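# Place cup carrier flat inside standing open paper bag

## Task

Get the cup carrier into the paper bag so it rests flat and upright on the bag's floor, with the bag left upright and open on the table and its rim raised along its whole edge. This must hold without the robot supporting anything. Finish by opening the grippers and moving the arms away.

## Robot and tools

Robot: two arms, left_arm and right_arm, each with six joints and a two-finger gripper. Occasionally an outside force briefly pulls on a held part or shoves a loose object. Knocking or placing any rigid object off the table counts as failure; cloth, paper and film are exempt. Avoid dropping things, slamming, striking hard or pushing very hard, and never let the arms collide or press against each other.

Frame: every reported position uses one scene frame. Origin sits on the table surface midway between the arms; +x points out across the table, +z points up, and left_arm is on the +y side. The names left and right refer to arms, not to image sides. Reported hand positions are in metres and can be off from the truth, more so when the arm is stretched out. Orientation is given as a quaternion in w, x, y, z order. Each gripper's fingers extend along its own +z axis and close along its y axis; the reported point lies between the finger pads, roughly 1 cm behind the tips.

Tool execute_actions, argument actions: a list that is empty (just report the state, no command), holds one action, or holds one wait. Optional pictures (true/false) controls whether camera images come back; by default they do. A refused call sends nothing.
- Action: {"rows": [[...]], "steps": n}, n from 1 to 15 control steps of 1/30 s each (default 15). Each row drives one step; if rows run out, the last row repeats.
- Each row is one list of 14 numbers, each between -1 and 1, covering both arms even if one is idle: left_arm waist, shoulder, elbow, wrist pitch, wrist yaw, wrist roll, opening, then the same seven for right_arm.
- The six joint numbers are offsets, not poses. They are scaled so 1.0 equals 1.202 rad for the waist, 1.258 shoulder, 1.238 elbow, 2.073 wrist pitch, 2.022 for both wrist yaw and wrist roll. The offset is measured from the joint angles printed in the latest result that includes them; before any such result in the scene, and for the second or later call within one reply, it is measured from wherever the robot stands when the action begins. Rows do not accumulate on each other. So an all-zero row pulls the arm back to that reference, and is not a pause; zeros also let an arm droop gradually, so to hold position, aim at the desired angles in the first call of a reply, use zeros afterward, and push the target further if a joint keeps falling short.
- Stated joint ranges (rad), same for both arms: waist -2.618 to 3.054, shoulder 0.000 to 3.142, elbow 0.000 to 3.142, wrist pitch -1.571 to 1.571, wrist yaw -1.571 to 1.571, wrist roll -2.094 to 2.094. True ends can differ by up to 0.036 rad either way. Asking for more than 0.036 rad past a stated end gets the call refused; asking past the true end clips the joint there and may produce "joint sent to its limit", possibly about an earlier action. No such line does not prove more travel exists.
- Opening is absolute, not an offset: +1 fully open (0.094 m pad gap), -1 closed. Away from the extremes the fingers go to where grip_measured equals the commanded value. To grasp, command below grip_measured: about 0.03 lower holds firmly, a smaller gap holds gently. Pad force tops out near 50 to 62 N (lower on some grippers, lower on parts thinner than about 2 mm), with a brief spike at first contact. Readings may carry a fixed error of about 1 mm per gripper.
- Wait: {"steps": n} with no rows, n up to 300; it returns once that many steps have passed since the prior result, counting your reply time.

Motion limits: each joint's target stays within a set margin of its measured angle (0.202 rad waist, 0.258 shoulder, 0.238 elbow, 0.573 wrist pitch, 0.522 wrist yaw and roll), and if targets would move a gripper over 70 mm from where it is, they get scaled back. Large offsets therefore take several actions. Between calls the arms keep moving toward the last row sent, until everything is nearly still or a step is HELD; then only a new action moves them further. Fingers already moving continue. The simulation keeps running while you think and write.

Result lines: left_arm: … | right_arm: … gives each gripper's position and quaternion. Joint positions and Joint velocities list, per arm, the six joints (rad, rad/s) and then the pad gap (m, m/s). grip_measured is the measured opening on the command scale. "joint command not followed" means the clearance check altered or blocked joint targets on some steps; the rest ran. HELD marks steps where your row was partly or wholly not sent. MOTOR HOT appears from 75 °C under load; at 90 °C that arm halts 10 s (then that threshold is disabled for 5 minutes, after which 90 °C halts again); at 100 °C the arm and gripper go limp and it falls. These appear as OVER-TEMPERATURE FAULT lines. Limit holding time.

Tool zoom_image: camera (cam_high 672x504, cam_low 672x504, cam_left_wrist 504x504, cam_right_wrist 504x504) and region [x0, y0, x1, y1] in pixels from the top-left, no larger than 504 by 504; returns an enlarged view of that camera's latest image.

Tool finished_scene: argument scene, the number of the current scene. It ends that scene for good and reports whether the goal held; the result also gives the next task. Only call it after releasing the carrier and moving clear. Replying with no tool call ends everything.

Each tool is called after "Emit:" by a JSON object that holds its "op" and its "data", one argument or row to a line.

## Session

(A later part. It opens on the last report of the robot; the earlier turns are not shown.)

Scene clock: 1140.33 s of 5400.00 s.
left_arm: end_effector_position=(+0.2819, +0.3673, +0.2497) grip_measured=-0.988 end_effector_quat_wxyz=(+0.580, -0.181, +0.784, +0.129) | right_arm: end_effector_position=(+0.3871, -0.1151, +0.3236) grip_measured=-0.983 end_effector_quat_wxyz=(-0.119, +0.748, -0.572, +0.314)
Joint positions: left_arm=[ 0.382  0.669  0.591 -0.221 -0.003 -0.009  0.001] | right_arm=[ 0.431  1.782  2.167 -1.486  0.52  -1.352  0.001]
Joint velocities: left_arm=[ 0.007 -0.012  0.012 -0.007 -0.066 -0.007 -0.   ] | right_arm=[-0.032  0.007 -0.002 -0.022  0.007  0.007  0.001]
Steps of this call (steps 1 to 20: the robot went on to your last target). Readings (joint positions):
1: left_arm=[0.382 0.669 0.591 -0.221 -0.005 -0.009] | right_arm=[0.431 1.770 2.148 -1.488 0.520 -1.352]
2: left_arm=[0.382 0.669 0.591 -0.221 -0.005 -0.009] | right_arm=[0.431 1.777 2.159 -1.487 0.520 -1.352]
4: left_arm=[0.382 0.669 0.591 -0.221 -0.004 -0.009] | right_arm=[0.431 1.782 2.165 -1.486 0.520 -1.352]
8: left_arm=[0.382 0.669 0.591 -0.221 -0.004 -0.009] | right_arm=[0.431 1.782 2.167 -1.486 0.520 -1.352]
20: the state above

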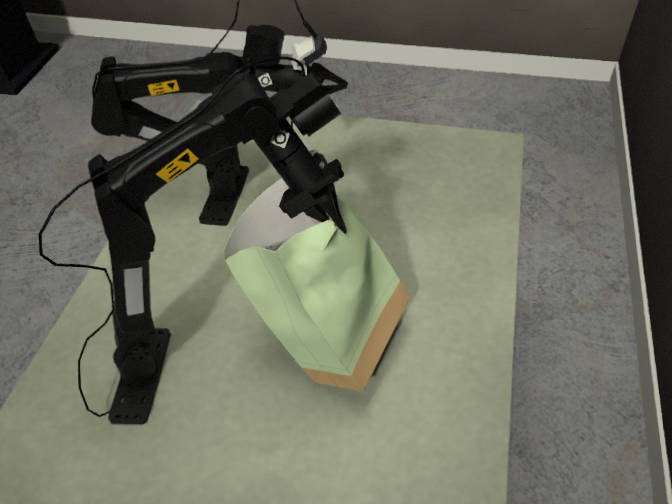

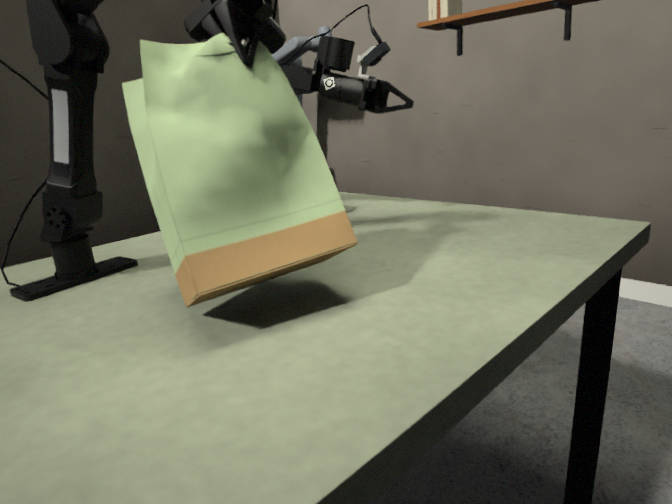

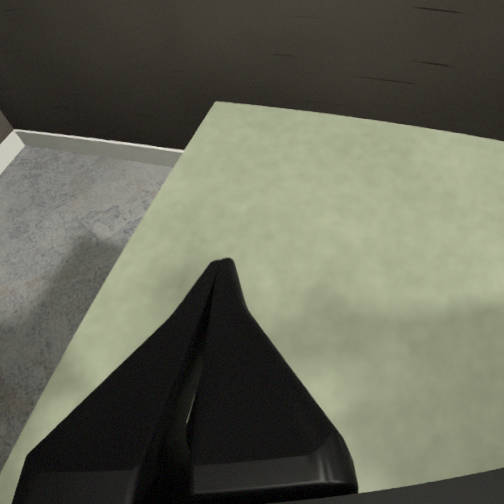

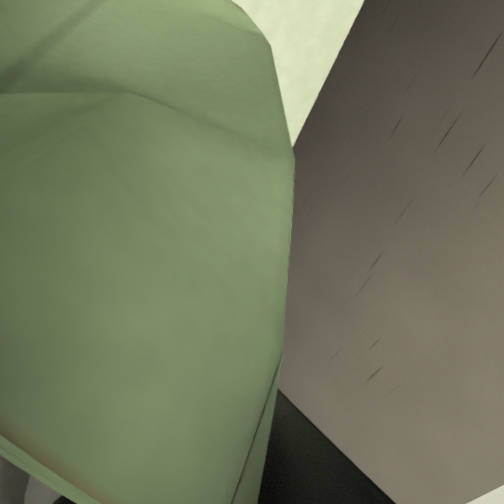

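Emit:
{"op": "execute_actions", "data": {
  "actions": [
    {"rows":[[0,0,0,0,0,0,-1,0,0.01,0.01,0,-0.01,0,-1],[0,0,0,0,0,0,-1,0,0.02,0.02,0,-0.02,0,-1],[0,0,0,0,0,0,-1,0,0.03,0.03,0,-0.03,0,-1],[0,0,0,0,0,0,-1,0,0.04,0.04,0,-0.04,0,-1],[0,0,0,0,0,0,-1,0,0.05,0.05,0,-0.05,0,-1],[0,0,0,0,0,0,-1,0,0.06,0.05,0,-0.06,0,-1],[0,0,0,0,0,0,-1,0,0.07,0.06,-0.01,-0.07,0,-1],[0,0,0,0,0,0,-1,0,0.085,0.06,-0.02,-0.08,0,-1],[0,0,0,0,0,0,-1,0,0.1,0.07,-0.025,-0.08,0,-1],[0,0,0,0,0,0,-1,0,0.115,0.07,-0.025,-0.08,0,-1],[0,0,0,0,0,0,-1,0,0.13,0.07,-0.025,-0.08,0,-1]],"steps":15}
  ],
  "pictures": false
}}

Emit:
{"op": "execute_actions", "data": {
  "actions": [
    {"steps":15}
  ]
}}

Scene clock: 1154.73 s of 5400.00 s.
left_arm: end_effector_position=(+0.2819, +0.3673, +0.2497) grip_measured=-0.988 end_effector_quat_wxyz=(+0.580, -0.181, +0.784, +0.129) | right_arm: end_effector_position=(+0.4034, -0.0765, +0.2697) grip_measured=-0.983 end_effector_quat_wxyz=(-0.095, +0.785, -0.565, +0.237)
Joint positions: left_arm=[ 0.382  0.669  0.591 -0.221 -0.003 -0.009  0.001] | right_arm=[ 0.431  1.945  2.229 -1.498  0.381 -1.352  0.001]
Joint velocities: left_arm=[-0.022 -0.002 -0.002 -0.022 -0.037  0.037 -0.   ] | right_arm=[ 0.002  0.178 -0.002  0.022 -0.154 -0.051 -0.001]
Steps of this call (steps 1 to 15: the robot went on to your last target; steps 16 to 417: nothing new was sent; steps 418 to 432: all 15 steps of this action). Readings (joint positions):
418: left_arm=[0.382 0.669 0.591 -0.221 -0.003 -0.009] | right_arm=[0.431 1.782 2.167 -1.486 0.517 -1.352]
419: left_arm=[0.382 0.669 0.591 -0.221 -0.003 -0.009] | right_arm=[0.431 1.783 2.167 -1.486 0.511 -1.352]
421: left_arm=[0.382 0.669 0.591 -0.221 -0.003 -0.009] | right_arm=[0.431 1.794 2.176 -1.487 0.492 -1.352]
425: left_arm=[0.382 0.669 0.591 -0.221 -0.003 -0.009] | right_arm=[0.431 1.845 2.208 -1.491 0.434 -1.352]
432: the state above

Scene clock: 1155.23 s of 5400.00 s.
left_arm: end_effector_position=(+0.2819, +0.3673, +0.2497) grip_measured=-0.988 end_effector_quat_wxyz=(+0.580, -0.181, +0.784, +0.129) | right_arm: end_effector_position=(+0.4035, -0.0757, +0.2675) grip_measured=-0.983 end_effector_quat_wxyz=(-0.093, +0.786, -0.565, +0.234)
Joint positions: left_arm=[ 0.382  0.669  0.591 -0.221 -0.003 -0.009  0.001] | right_arm=[ 0.431  1.95   2.229 -1.499  0.377 -1.352  0.001]
Joint velocities: left_arm=[-0.012  0.002 -0.002  0.007  0.022  0.007  0.   ] | right_arm=[ 0.007 -0.017 -0.017  0.022 -0.007  0.007  0.   ]
Steps of this call (steps 1 to 15: the robot went on to your last target). Readings (joint positions):
1: left_arm=[0.382 0.669 0.591 -0.221 -0.003 -0.009] | right_arm=[0.431 1.949 2.229 -1.498 0.379 -1.352]
2: left_arm=[0.382 0.669 0.591 -0.221 -0.003 -0.009] | right_arm=[0.431 1.950 2.229 -1.498 0.378 -1.352]
4: left_arm=[0.382 0.669 0.591 -0.221 -0.003 -0.009] | right_arm=[0.431 1.950 2.229 -1.499 0.378 -1.352]
8: left_arm=[0.382 0.669 0.591 -0.221 -0.003 -0.009] | right_arm=[0.431 1.950 2.229 -1.499 0.378 -1.352]
15: the state above
All arms were judged still, so your last target was given up. Only a new action makes them travel on or press farther. Fingers that are still opening or closing keep moving.

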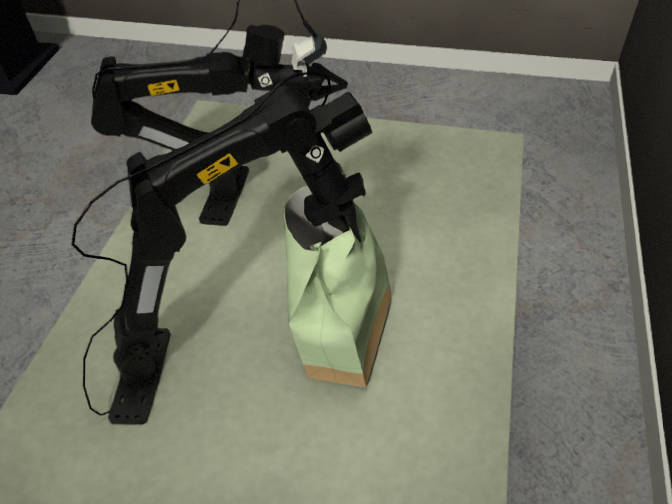

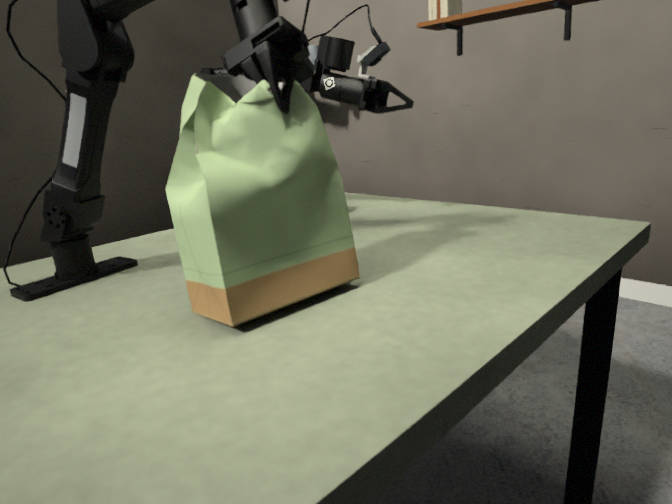

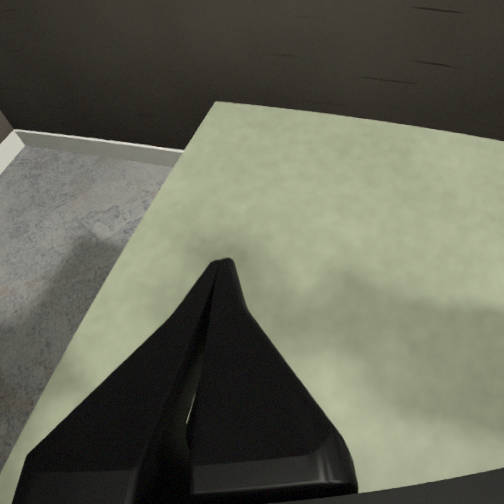

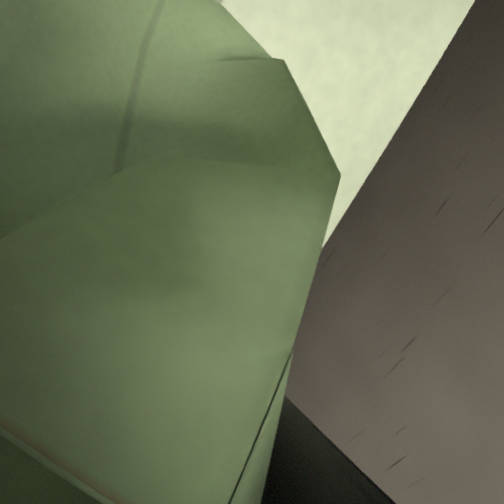

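Emit:
{"op": "execute_actions", "data": {
  "actions": [
    {"rows":[[0,0,0,0,0,0,-1,0,0,0,0,0,0,1]],"steps":15}
  ],
  "pictures": false
}}

Emit:
{"op": "execute_actions", "data": {
  "actions": [
    {"rows":[[0,0,0,0,0,0,-1,0,-0.015,0.01,0,0,0,1],[0,0,0,0,0,0,-1,0,-0.03,0.02,0,0,0,1],[0,0,0,0,0,0,-1,0,-0.045,0.03,0,0,0,1],[0,0,0,0,0,0,-1,0,-0.06,0.04,0,0,0,1],[0,0,0,0,0,0,-1,0,-0.075,0.05,0,0,0,1],[0,0,0,0,0,0,-1,0,-0.09,0.06,0,0,0,1],[0,0,0,0,0,0,-1,0,-0.1,0.07,0,0,0,1]],"steps":15}
  ]
}}

Scene clock: 1164.40 s of 5400.00 s.
left_arm: end_effector_position=(+0.2819, +0.3673, +0.2497) grip_measured=-0.988 end_effector_quat_wxyz=(+0.580, -0.181, +0.784, +0.129) | right_arm: end_effector_position=(+0.4036, -0.0757, +0.2675) grip_measured=+0.998 end_effector_quat_wxyz=(-0.093, +0.786, -0.565, +0.235)
Joint positions: left_arm=[ 0.382  0.669  0.591 -0.221 -0.003 -0.009  0.001] | right_arm=[ 0.431  1.95   2.229 -1.499  0.378 -1.352  0.094]
Joint velocities: left_arm=[ 0.002  0.022  0.007 -0.022  0.051  0.081 -0.   ] | right_arm=[ 0.002 -0.002 -0.017 -0.007  0.11   0.037 -0.   ]
Steps of this call (steps 1 to 90: nothing new was sent; then 5.67 s passed at rest; steps 91 to 105: all 15 steps of this action). Readings (joint positions):
91: left_arm=[0.382 0.669 0.591 -0.221 -0.003 -0.009] | right_arm=[0.431 1.950 2.229 -1.499 0.378 -1.352]
92: left_arm=[0.382 0.669 0.591 -0.221 -0.003 -0.009] | right_arm=[0.431 1.950 2.229 -1.499 0.378 -1.352]
94: left_arm=[0.382 0.669 0.591 -0.221 -0.003 -0.009] | right_arm=[0.431 1.950 2.229 -1.499 0.378 -1.352]
98: left_arm=[0.382 0.669 0.591 -0.221 -0.003 -0.009] | right_arm=[0.431 1.950 2.229 -1.499 0.378 -1.352]
105: the state above

Scene clock: 1164.90 s of 5400.00 s.
left_arm: end_effector_position=(+0.2819, +0.3673, +0.2497) grip_measured=-0.988 end_effector_quat_wxyz=(+0.580, -0.181, +0.784, +0.129) | right_arm: end_effector_position=(+0.3874, -0.0871, +0.3420) grip_measured=+0.998 end_effector_quat_wxyz=(-0.187, +0.756, -0.568, +0.266)
Joint positions: left_arm=[ 0.382  0.669  0.591 -0.221 -0.003 -0.009  0.001] | right_arm=[ 0.431  1.817  2.304 -1.499  0.378 -1.352  0.094]
Joint velocities: left_arm=[-0.007 -0.012 -0.007 -0.051  0.051 -0.051 -0.   ] | right_arm=[-0.007 -0.022 -0.012 -0.022  0.037 -0.022  0.   ]
Steps of this call (steps 1 to 15: all 15 steps of this action). Readings (joint positions):
1: left_arm=[0.382 0.669 0.591 -0.221 -0.003 -0.009] | right_arm=[0.431 1.950 2.229 -1.499 0.378 -1.352]
2: left_arm=[0.382 0.669 0.591 -0.221 -0.003 -0.009] | right_arm=[0.431 1.949 2.229 -1.499 0.378 -1.352]
4: left_arm=[0.382 0.669 0.591 -0.221 -0.003 -0.009] | right_arm=[0.431 1.939 2.229 -1.499 0.378 -1.352]
8: left_arm=[0.382 0.669 0.591 -0.221 -0.003 -0.009] | right_arm=[0.431 1.887 2.262 -1.499 0.378 -1.352]
15: the state above

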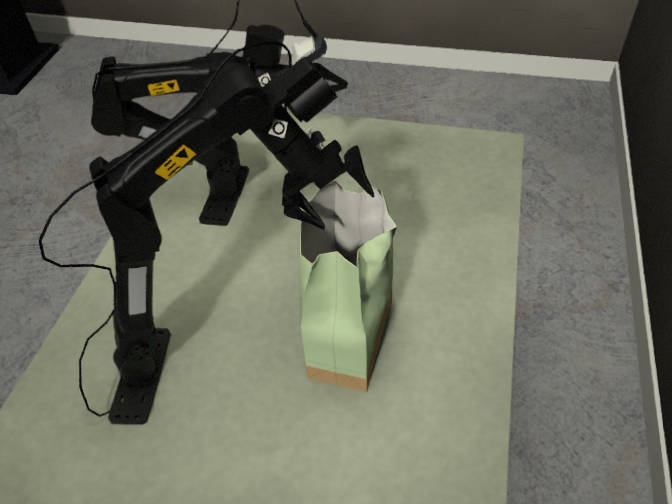

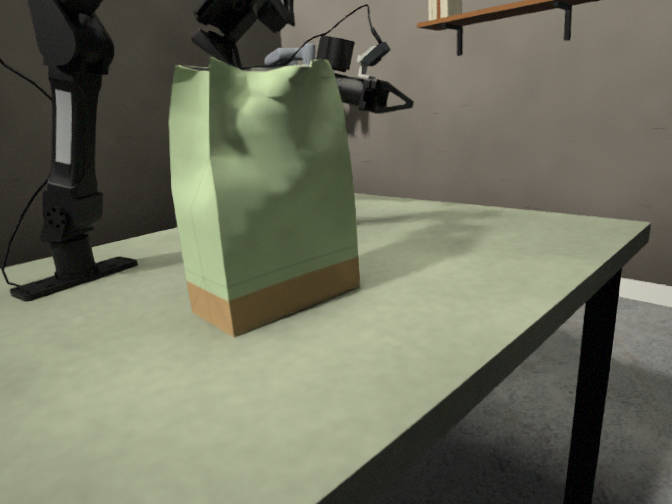

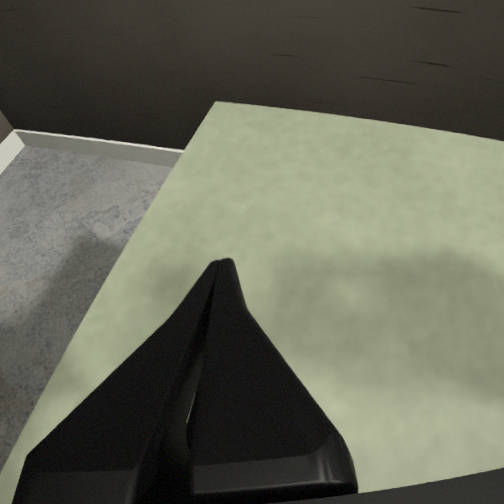

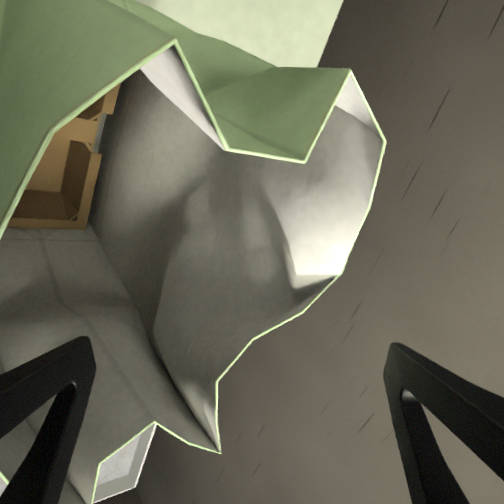

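Emit:
{"op": "execute_actions", "data": {
  "actions": [
    {"rows":[[0,0,0,0,0,0,-1,0,-0.05,0,0,0,0,1],[0,0,0,0,0,0,-1,0,-0.1,-0.02,0,0,0,1],[0,0,0,0,0,0,-1,0,-0.15,-0.05,0,0,0.1,1],[0,0,0,0,0,0,-1,-0.03,-0.2,-0.09,0,-0.05,0.2,-1],[0,0,0,0,0,0,-1,-0.06,-0.24,-0.13,0,-0.1,0.3,-1],[0,0,0,0,0,0,-1,-0.1,-0.27,-0.17,0,-0.15,0.4,-1],[0,0,0,0,0,0,-1,-0.14,-0.29,-0.2,0,-0.19,0.5,-1],[0,0,0,0,0,0,-1,-0.17,-0.3,-0.23,0,-0.19,0.6,-1],[0,0,0,0,0,0,-1,-0.17,-0.3,-0.25,0,-0.19,0.66,-1]],"steps":15}
  ],
  "pictures": false
}}

Emit:
{"op": "execute_actions", "data": {
  "actions": [
    {"steps":25}
  ]
}}

Scene clock: 1174.10 s of 5400.00 s.
left_arm: end_effector_position=(+0.2819, +0.3673, +0.2497) grip_measured=-0.988 end_effector_quat_wxyz=(+0.580, -0.181, +0.784, +0.129) | right_arm: end_effector_position=(+0.3049, -0.1482, +0.3765) grip_measured=-0.997 end_effector_quat_wxyz=(+0.337, -0.302, +0.892, +0.004)
Joint positions: left_arm=[ 0.382  0.669  0.591 -0.221 -0.003 -0.009  0.001] | right_arm=[ 0.229  1.415  2.024 -1.494  0.045 -0.261  0.   ]
Joint velocities: left_arm=[-0.007 -0.002  0.002 -0.051 -0.007 -0.022  0.   ] | right_arm=[ 0.002  0.168 -0.237  0.066 -0.3    1.56   0.001]
Steps of this call (steps 1 to 15: the robot went on to your last target; steps 16 to 90: nothing new was sent; then 5.70 s passed at rest; steps 91 to 105: all 15 steps of this action). Readings (joint positions):
91: left_arm=[0.382 0.669 0.591 -0.221 -0.003 -0.009] | right_arm=[0.431 1.816 2.304 -1.499 0.378 -1.352]
92: left_arm=[0.382 0.669 0.591 -0.221 -0.003 -0.009] | right_arm=[0.431 1.804 2.295 -1.495 0.377 -1.352]
94: left_arm=[0.382 0.669 0.591 -0.221 -0.003 -0.009] | right_arm=[0.428 1.737 2.241 -1.487 0.362 -1.261]
98: left_arm=[0.382 0.669 0.591 -0.221 -0.003 -0.009] | right_arm=[0.308 1.510 2.097 -1.485 0.178 -0.877]
105: the state above

Scene clock: 1174.93 s of 5400.00 s.
left_arm: end_effector_position=(+0.2819, +0.3673, +0.2497) grip_measured=-0.988 end_effector_quat_wxyz=(+0.580, -0.181, +0.784, +0.129) | right_arm: end_effector_position=(+0.3070, -0.1390, +0.3637) grip_measured=-0.997 end_effector_quat_wxyz=(+0.311, -0.205, +0.926, +0.059)
Joint positions: left_arm=[ 0.382  0.669  0.591 -0.221 -0.003 -0.009  0.001] | right_arm=[ 0.229  1.438  2.005 -1.494  0.003 -0.028  0.   ]
Joint velocities: left_arm=[-0.012  0.002 -0.022  0.022 -0.007 -0.022 -0.001] | right_arm=[-0.012 -0.002 -0.002  0.007 -0.007 -0.007  0.   ]
Steps of this call (steps 1 to 25: the robot went on to your last target). Readings (joint positions):
1: left_arm=[0.382 0.669 0.591 -0.221 -0.003 -0.009] | right_arm=[0.229 1.421 2.017 -1.494 0.037 -0.214]
2: left_arm=[0.382 0.669 0.591 -0.221 -0.003 -0.009] | right_arm=[0.229 1.427 2.012 -1.494 0.030 -0.176]
4: left_arm=[0.382 0.669 0.591 -0.221 -0.003 -0.009] | right_arm=[0.229 1.435 2.006 -1.494 0.020 -0.122]
8: left_arm=[0.382 0.669 0.591 -0.221 -0.003 -0.009] | right_arm=[0.229 1.438 2.005 -1.494 0.009 -0.066]
25: the state above

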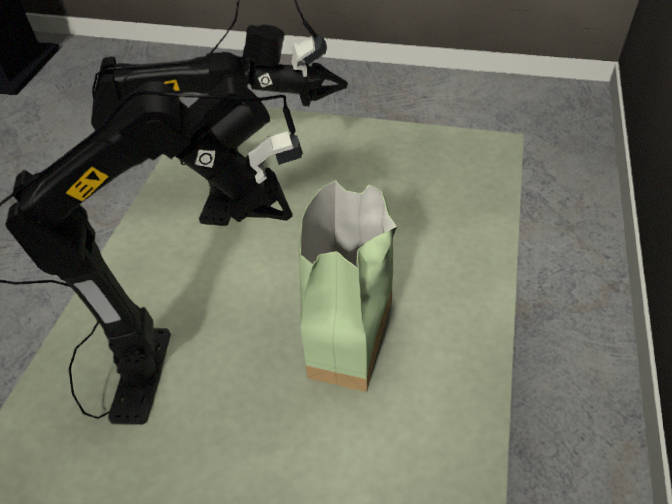

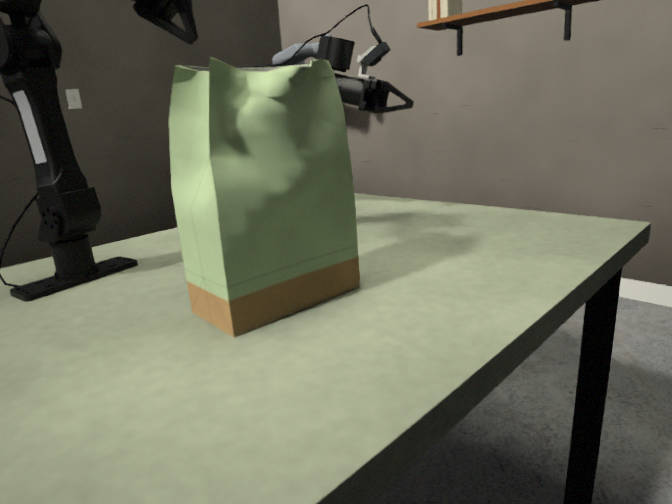

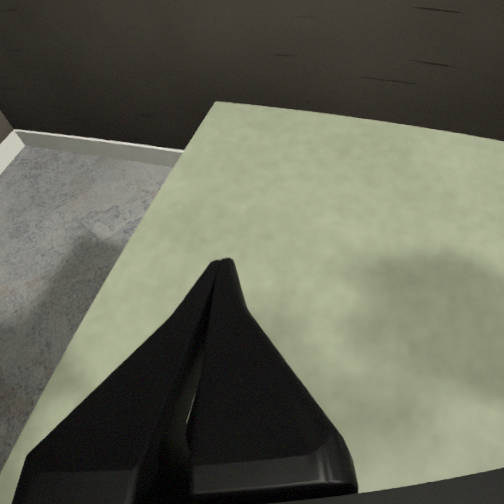

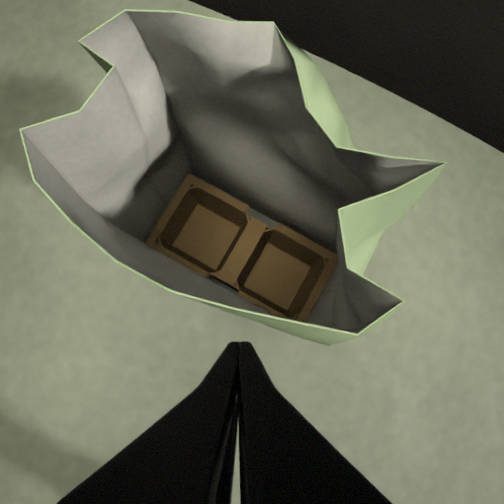

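Emit:
{"op": "execute_actions", "data": {
  "actions": [
    {"rows":[[0,0,0,0,0,0,-1,-0.05,-0.1,-0.05,0,0,0,-1],[0,0,0,0,0,0,-1,-0.1,-0.2,-0.12,0,0,0,-1],[0,0,0,0,0,0,-1,-0.15,-0.3,-0.2,0,0,0,-1],[0,0,0,0,0,0,-1,-0.2,-0.4,-0.3,0,0,0,-1],[0,0,0,0,0,0,-1,-0.3,-0.5,-0.4,0,0,0,-1],[0,0,0,0,0,0,-1,-0.4,-0.6,-0.5,0,0,0,-1],[0,0,0,0,0,0,-1,-0.5,-0.7,-0.6,0.1,0,0,-1]],"steps":15}
  ],
  "pictures": false
}}

Emit:
{"op": "execute_actions", "data": {
  "actions": [
    {"steps":20}
  ]
}}

Emit:
{"op": "zoom_image", "data": {
  "camera": "cam_high",
  "region": [260,150,440,330]
}}

Scene clock: 1184.60 s of 5400.00 s.
left_arm: end_effector_position=(+0.2819, +0.3673, +0.2497) grip_measured=-0.988 end_effector_quat_wxyz=(+0.580, -0.181, +0.784, +0.129) | right_arm: end_effector_position=(+0.1590, -0.2882, +0.3237) grip_measured=-0.997 end_effector_quat_wxyz=(+0.464, +0.071, +0.881, -0.054)
Joint positions: left_arm=[ 0.382  0.669  0.591 -0.221 -0.003 -0.009  0.001] | right_arm=[-0.36   0.536  1.283 -1.346  0.013 -0.027  0.   ]
Joint velocities: left_arm=[-0.002 -0.007  0.007 -0.037 -0.066 -0.007  0.001] | right_arm=[-0.032 -0.159  0.017  0.168 -0.066  0.007  0.001]
Steps of this call (steps 1 to 15: the robot went on to your last target; steps 16 to 90: nothing new was sent; then 6.17 s passed at rest; steps 91 to 105: all 15 steps of this action). Readings (joint positions):
91: left_arm=[0.382 0.669 0.591 -0.221 -0.003 -0.009] | right_arm=[0.222 1.425 1.991 -1.486 -0.001 -0.027]
92: left_arm=[0.382 0.669 0.591 -0.221 -0.003 -0.009] | right_arm=[0.199 1.389 1.949 -1.469 -0.005 -0.027]
94: left_arm=[0.382 0.669 0.591 -0.221 -0.003 -0.009] | right_arm=[0.108 1.270 1.816 -1.457 -0.006 -0.027]
98: left_arm=[0.382 0.669 0.591 -0.221 -0.003 -0.009] | right_arm=[-0.166 0.950 1.507 -1.403 0.002 -0.027]
105: the state above

Scene clock: 1185.27 s of 5400.00 s.
left_arm: end_effector_position=(+0.2819, +0.3673, +0.2497) grip_measured=-0.988 end_effector_quat_wxyz=(+0.580, -0.181, +0.784, +0.129) | right_arm: end_effector_position=(+0.1674, -0.2894, +0.3306) grip_measured=-0.997 end_effector_quat_wxyz=(+0.478, +0.070, +0.874, -0.055)
Joint positions: left_arm=[ 0.382  0.669  0.591 -0.221 -0.003 -0.009  0.001] | right_arm=[-0.361  0.544  1.278 -1.3    0.012 -0.027  0.   ]
Joint velocities: left_arm=[-0.007  0.012 -0.012  0.022 -0.007  0.066  0.   ] | right_arm=[-0.017 -0.017 -0.002 -0.007 -0.022 -0.022  0.001]
Steps of this call (steps 1 to 20: the robot went on to your last target). Readings (joint positions):
1: left_arm=[0.382 0.669 0.591 -0.221 -0.003 -0.009] | right_arm=[-0.361 0.535 1.283 -1.339 0.013 -0.027]
2: left_arm=[0.382 0.669 0.591 -0.221 -0.003 -0.009] | right_arm=[-0.361 0.538 1.282 -1.331 0.013 -0.027]
4: left_arm=[0.382 0.669 0.591 -0.221 -0.003 -0.009] | right_arm=[-0.361 0.543 1.279 -1.318 0.012 -0.027]
8: left_arm=[0.382 0.669 0.591 -0.221 -0.003 -0.009] | right_arm=[-0.361 0.544 1.278 -1.306 0.012 -0.027]
20: the state above

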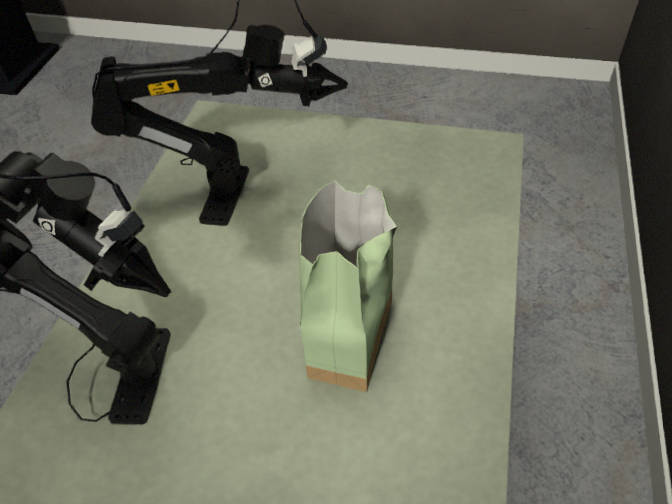

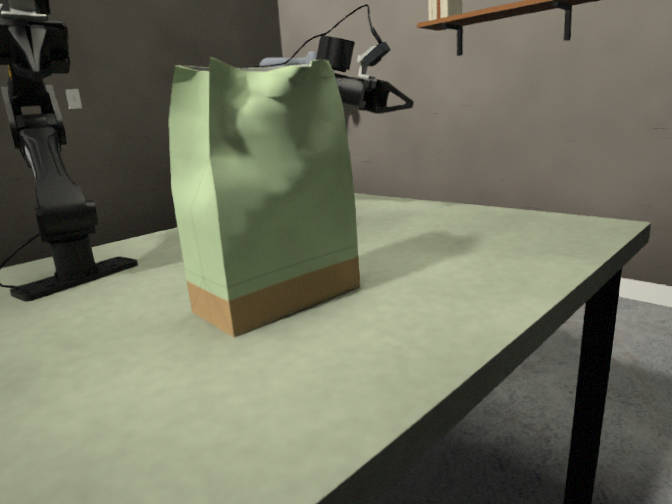

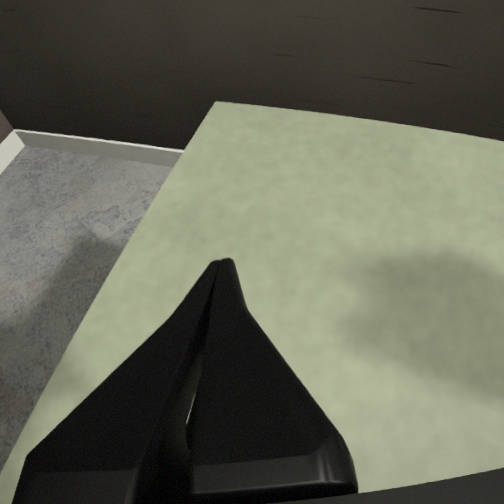

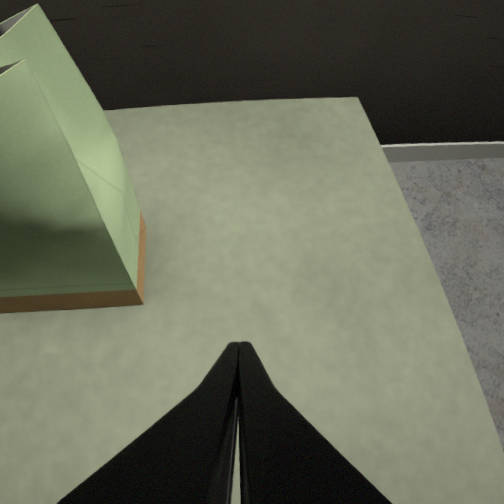

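Region (260, 150, 440, 330) of cam_high's 672x504 image, scaled by 2.800, with more detail than that image has.

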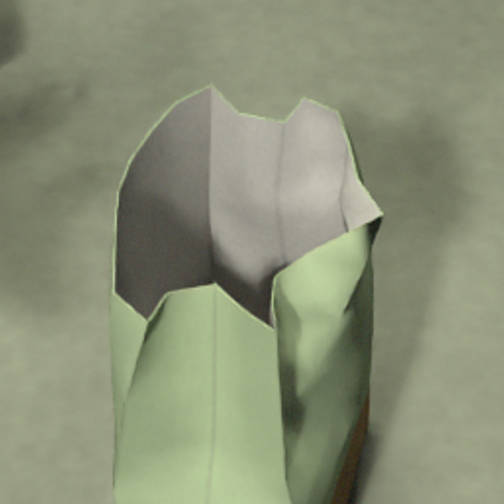

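Emit:
{"op": "finished_scene", "data": {
  "scene": 1
}}

The scene is finished: the task was done.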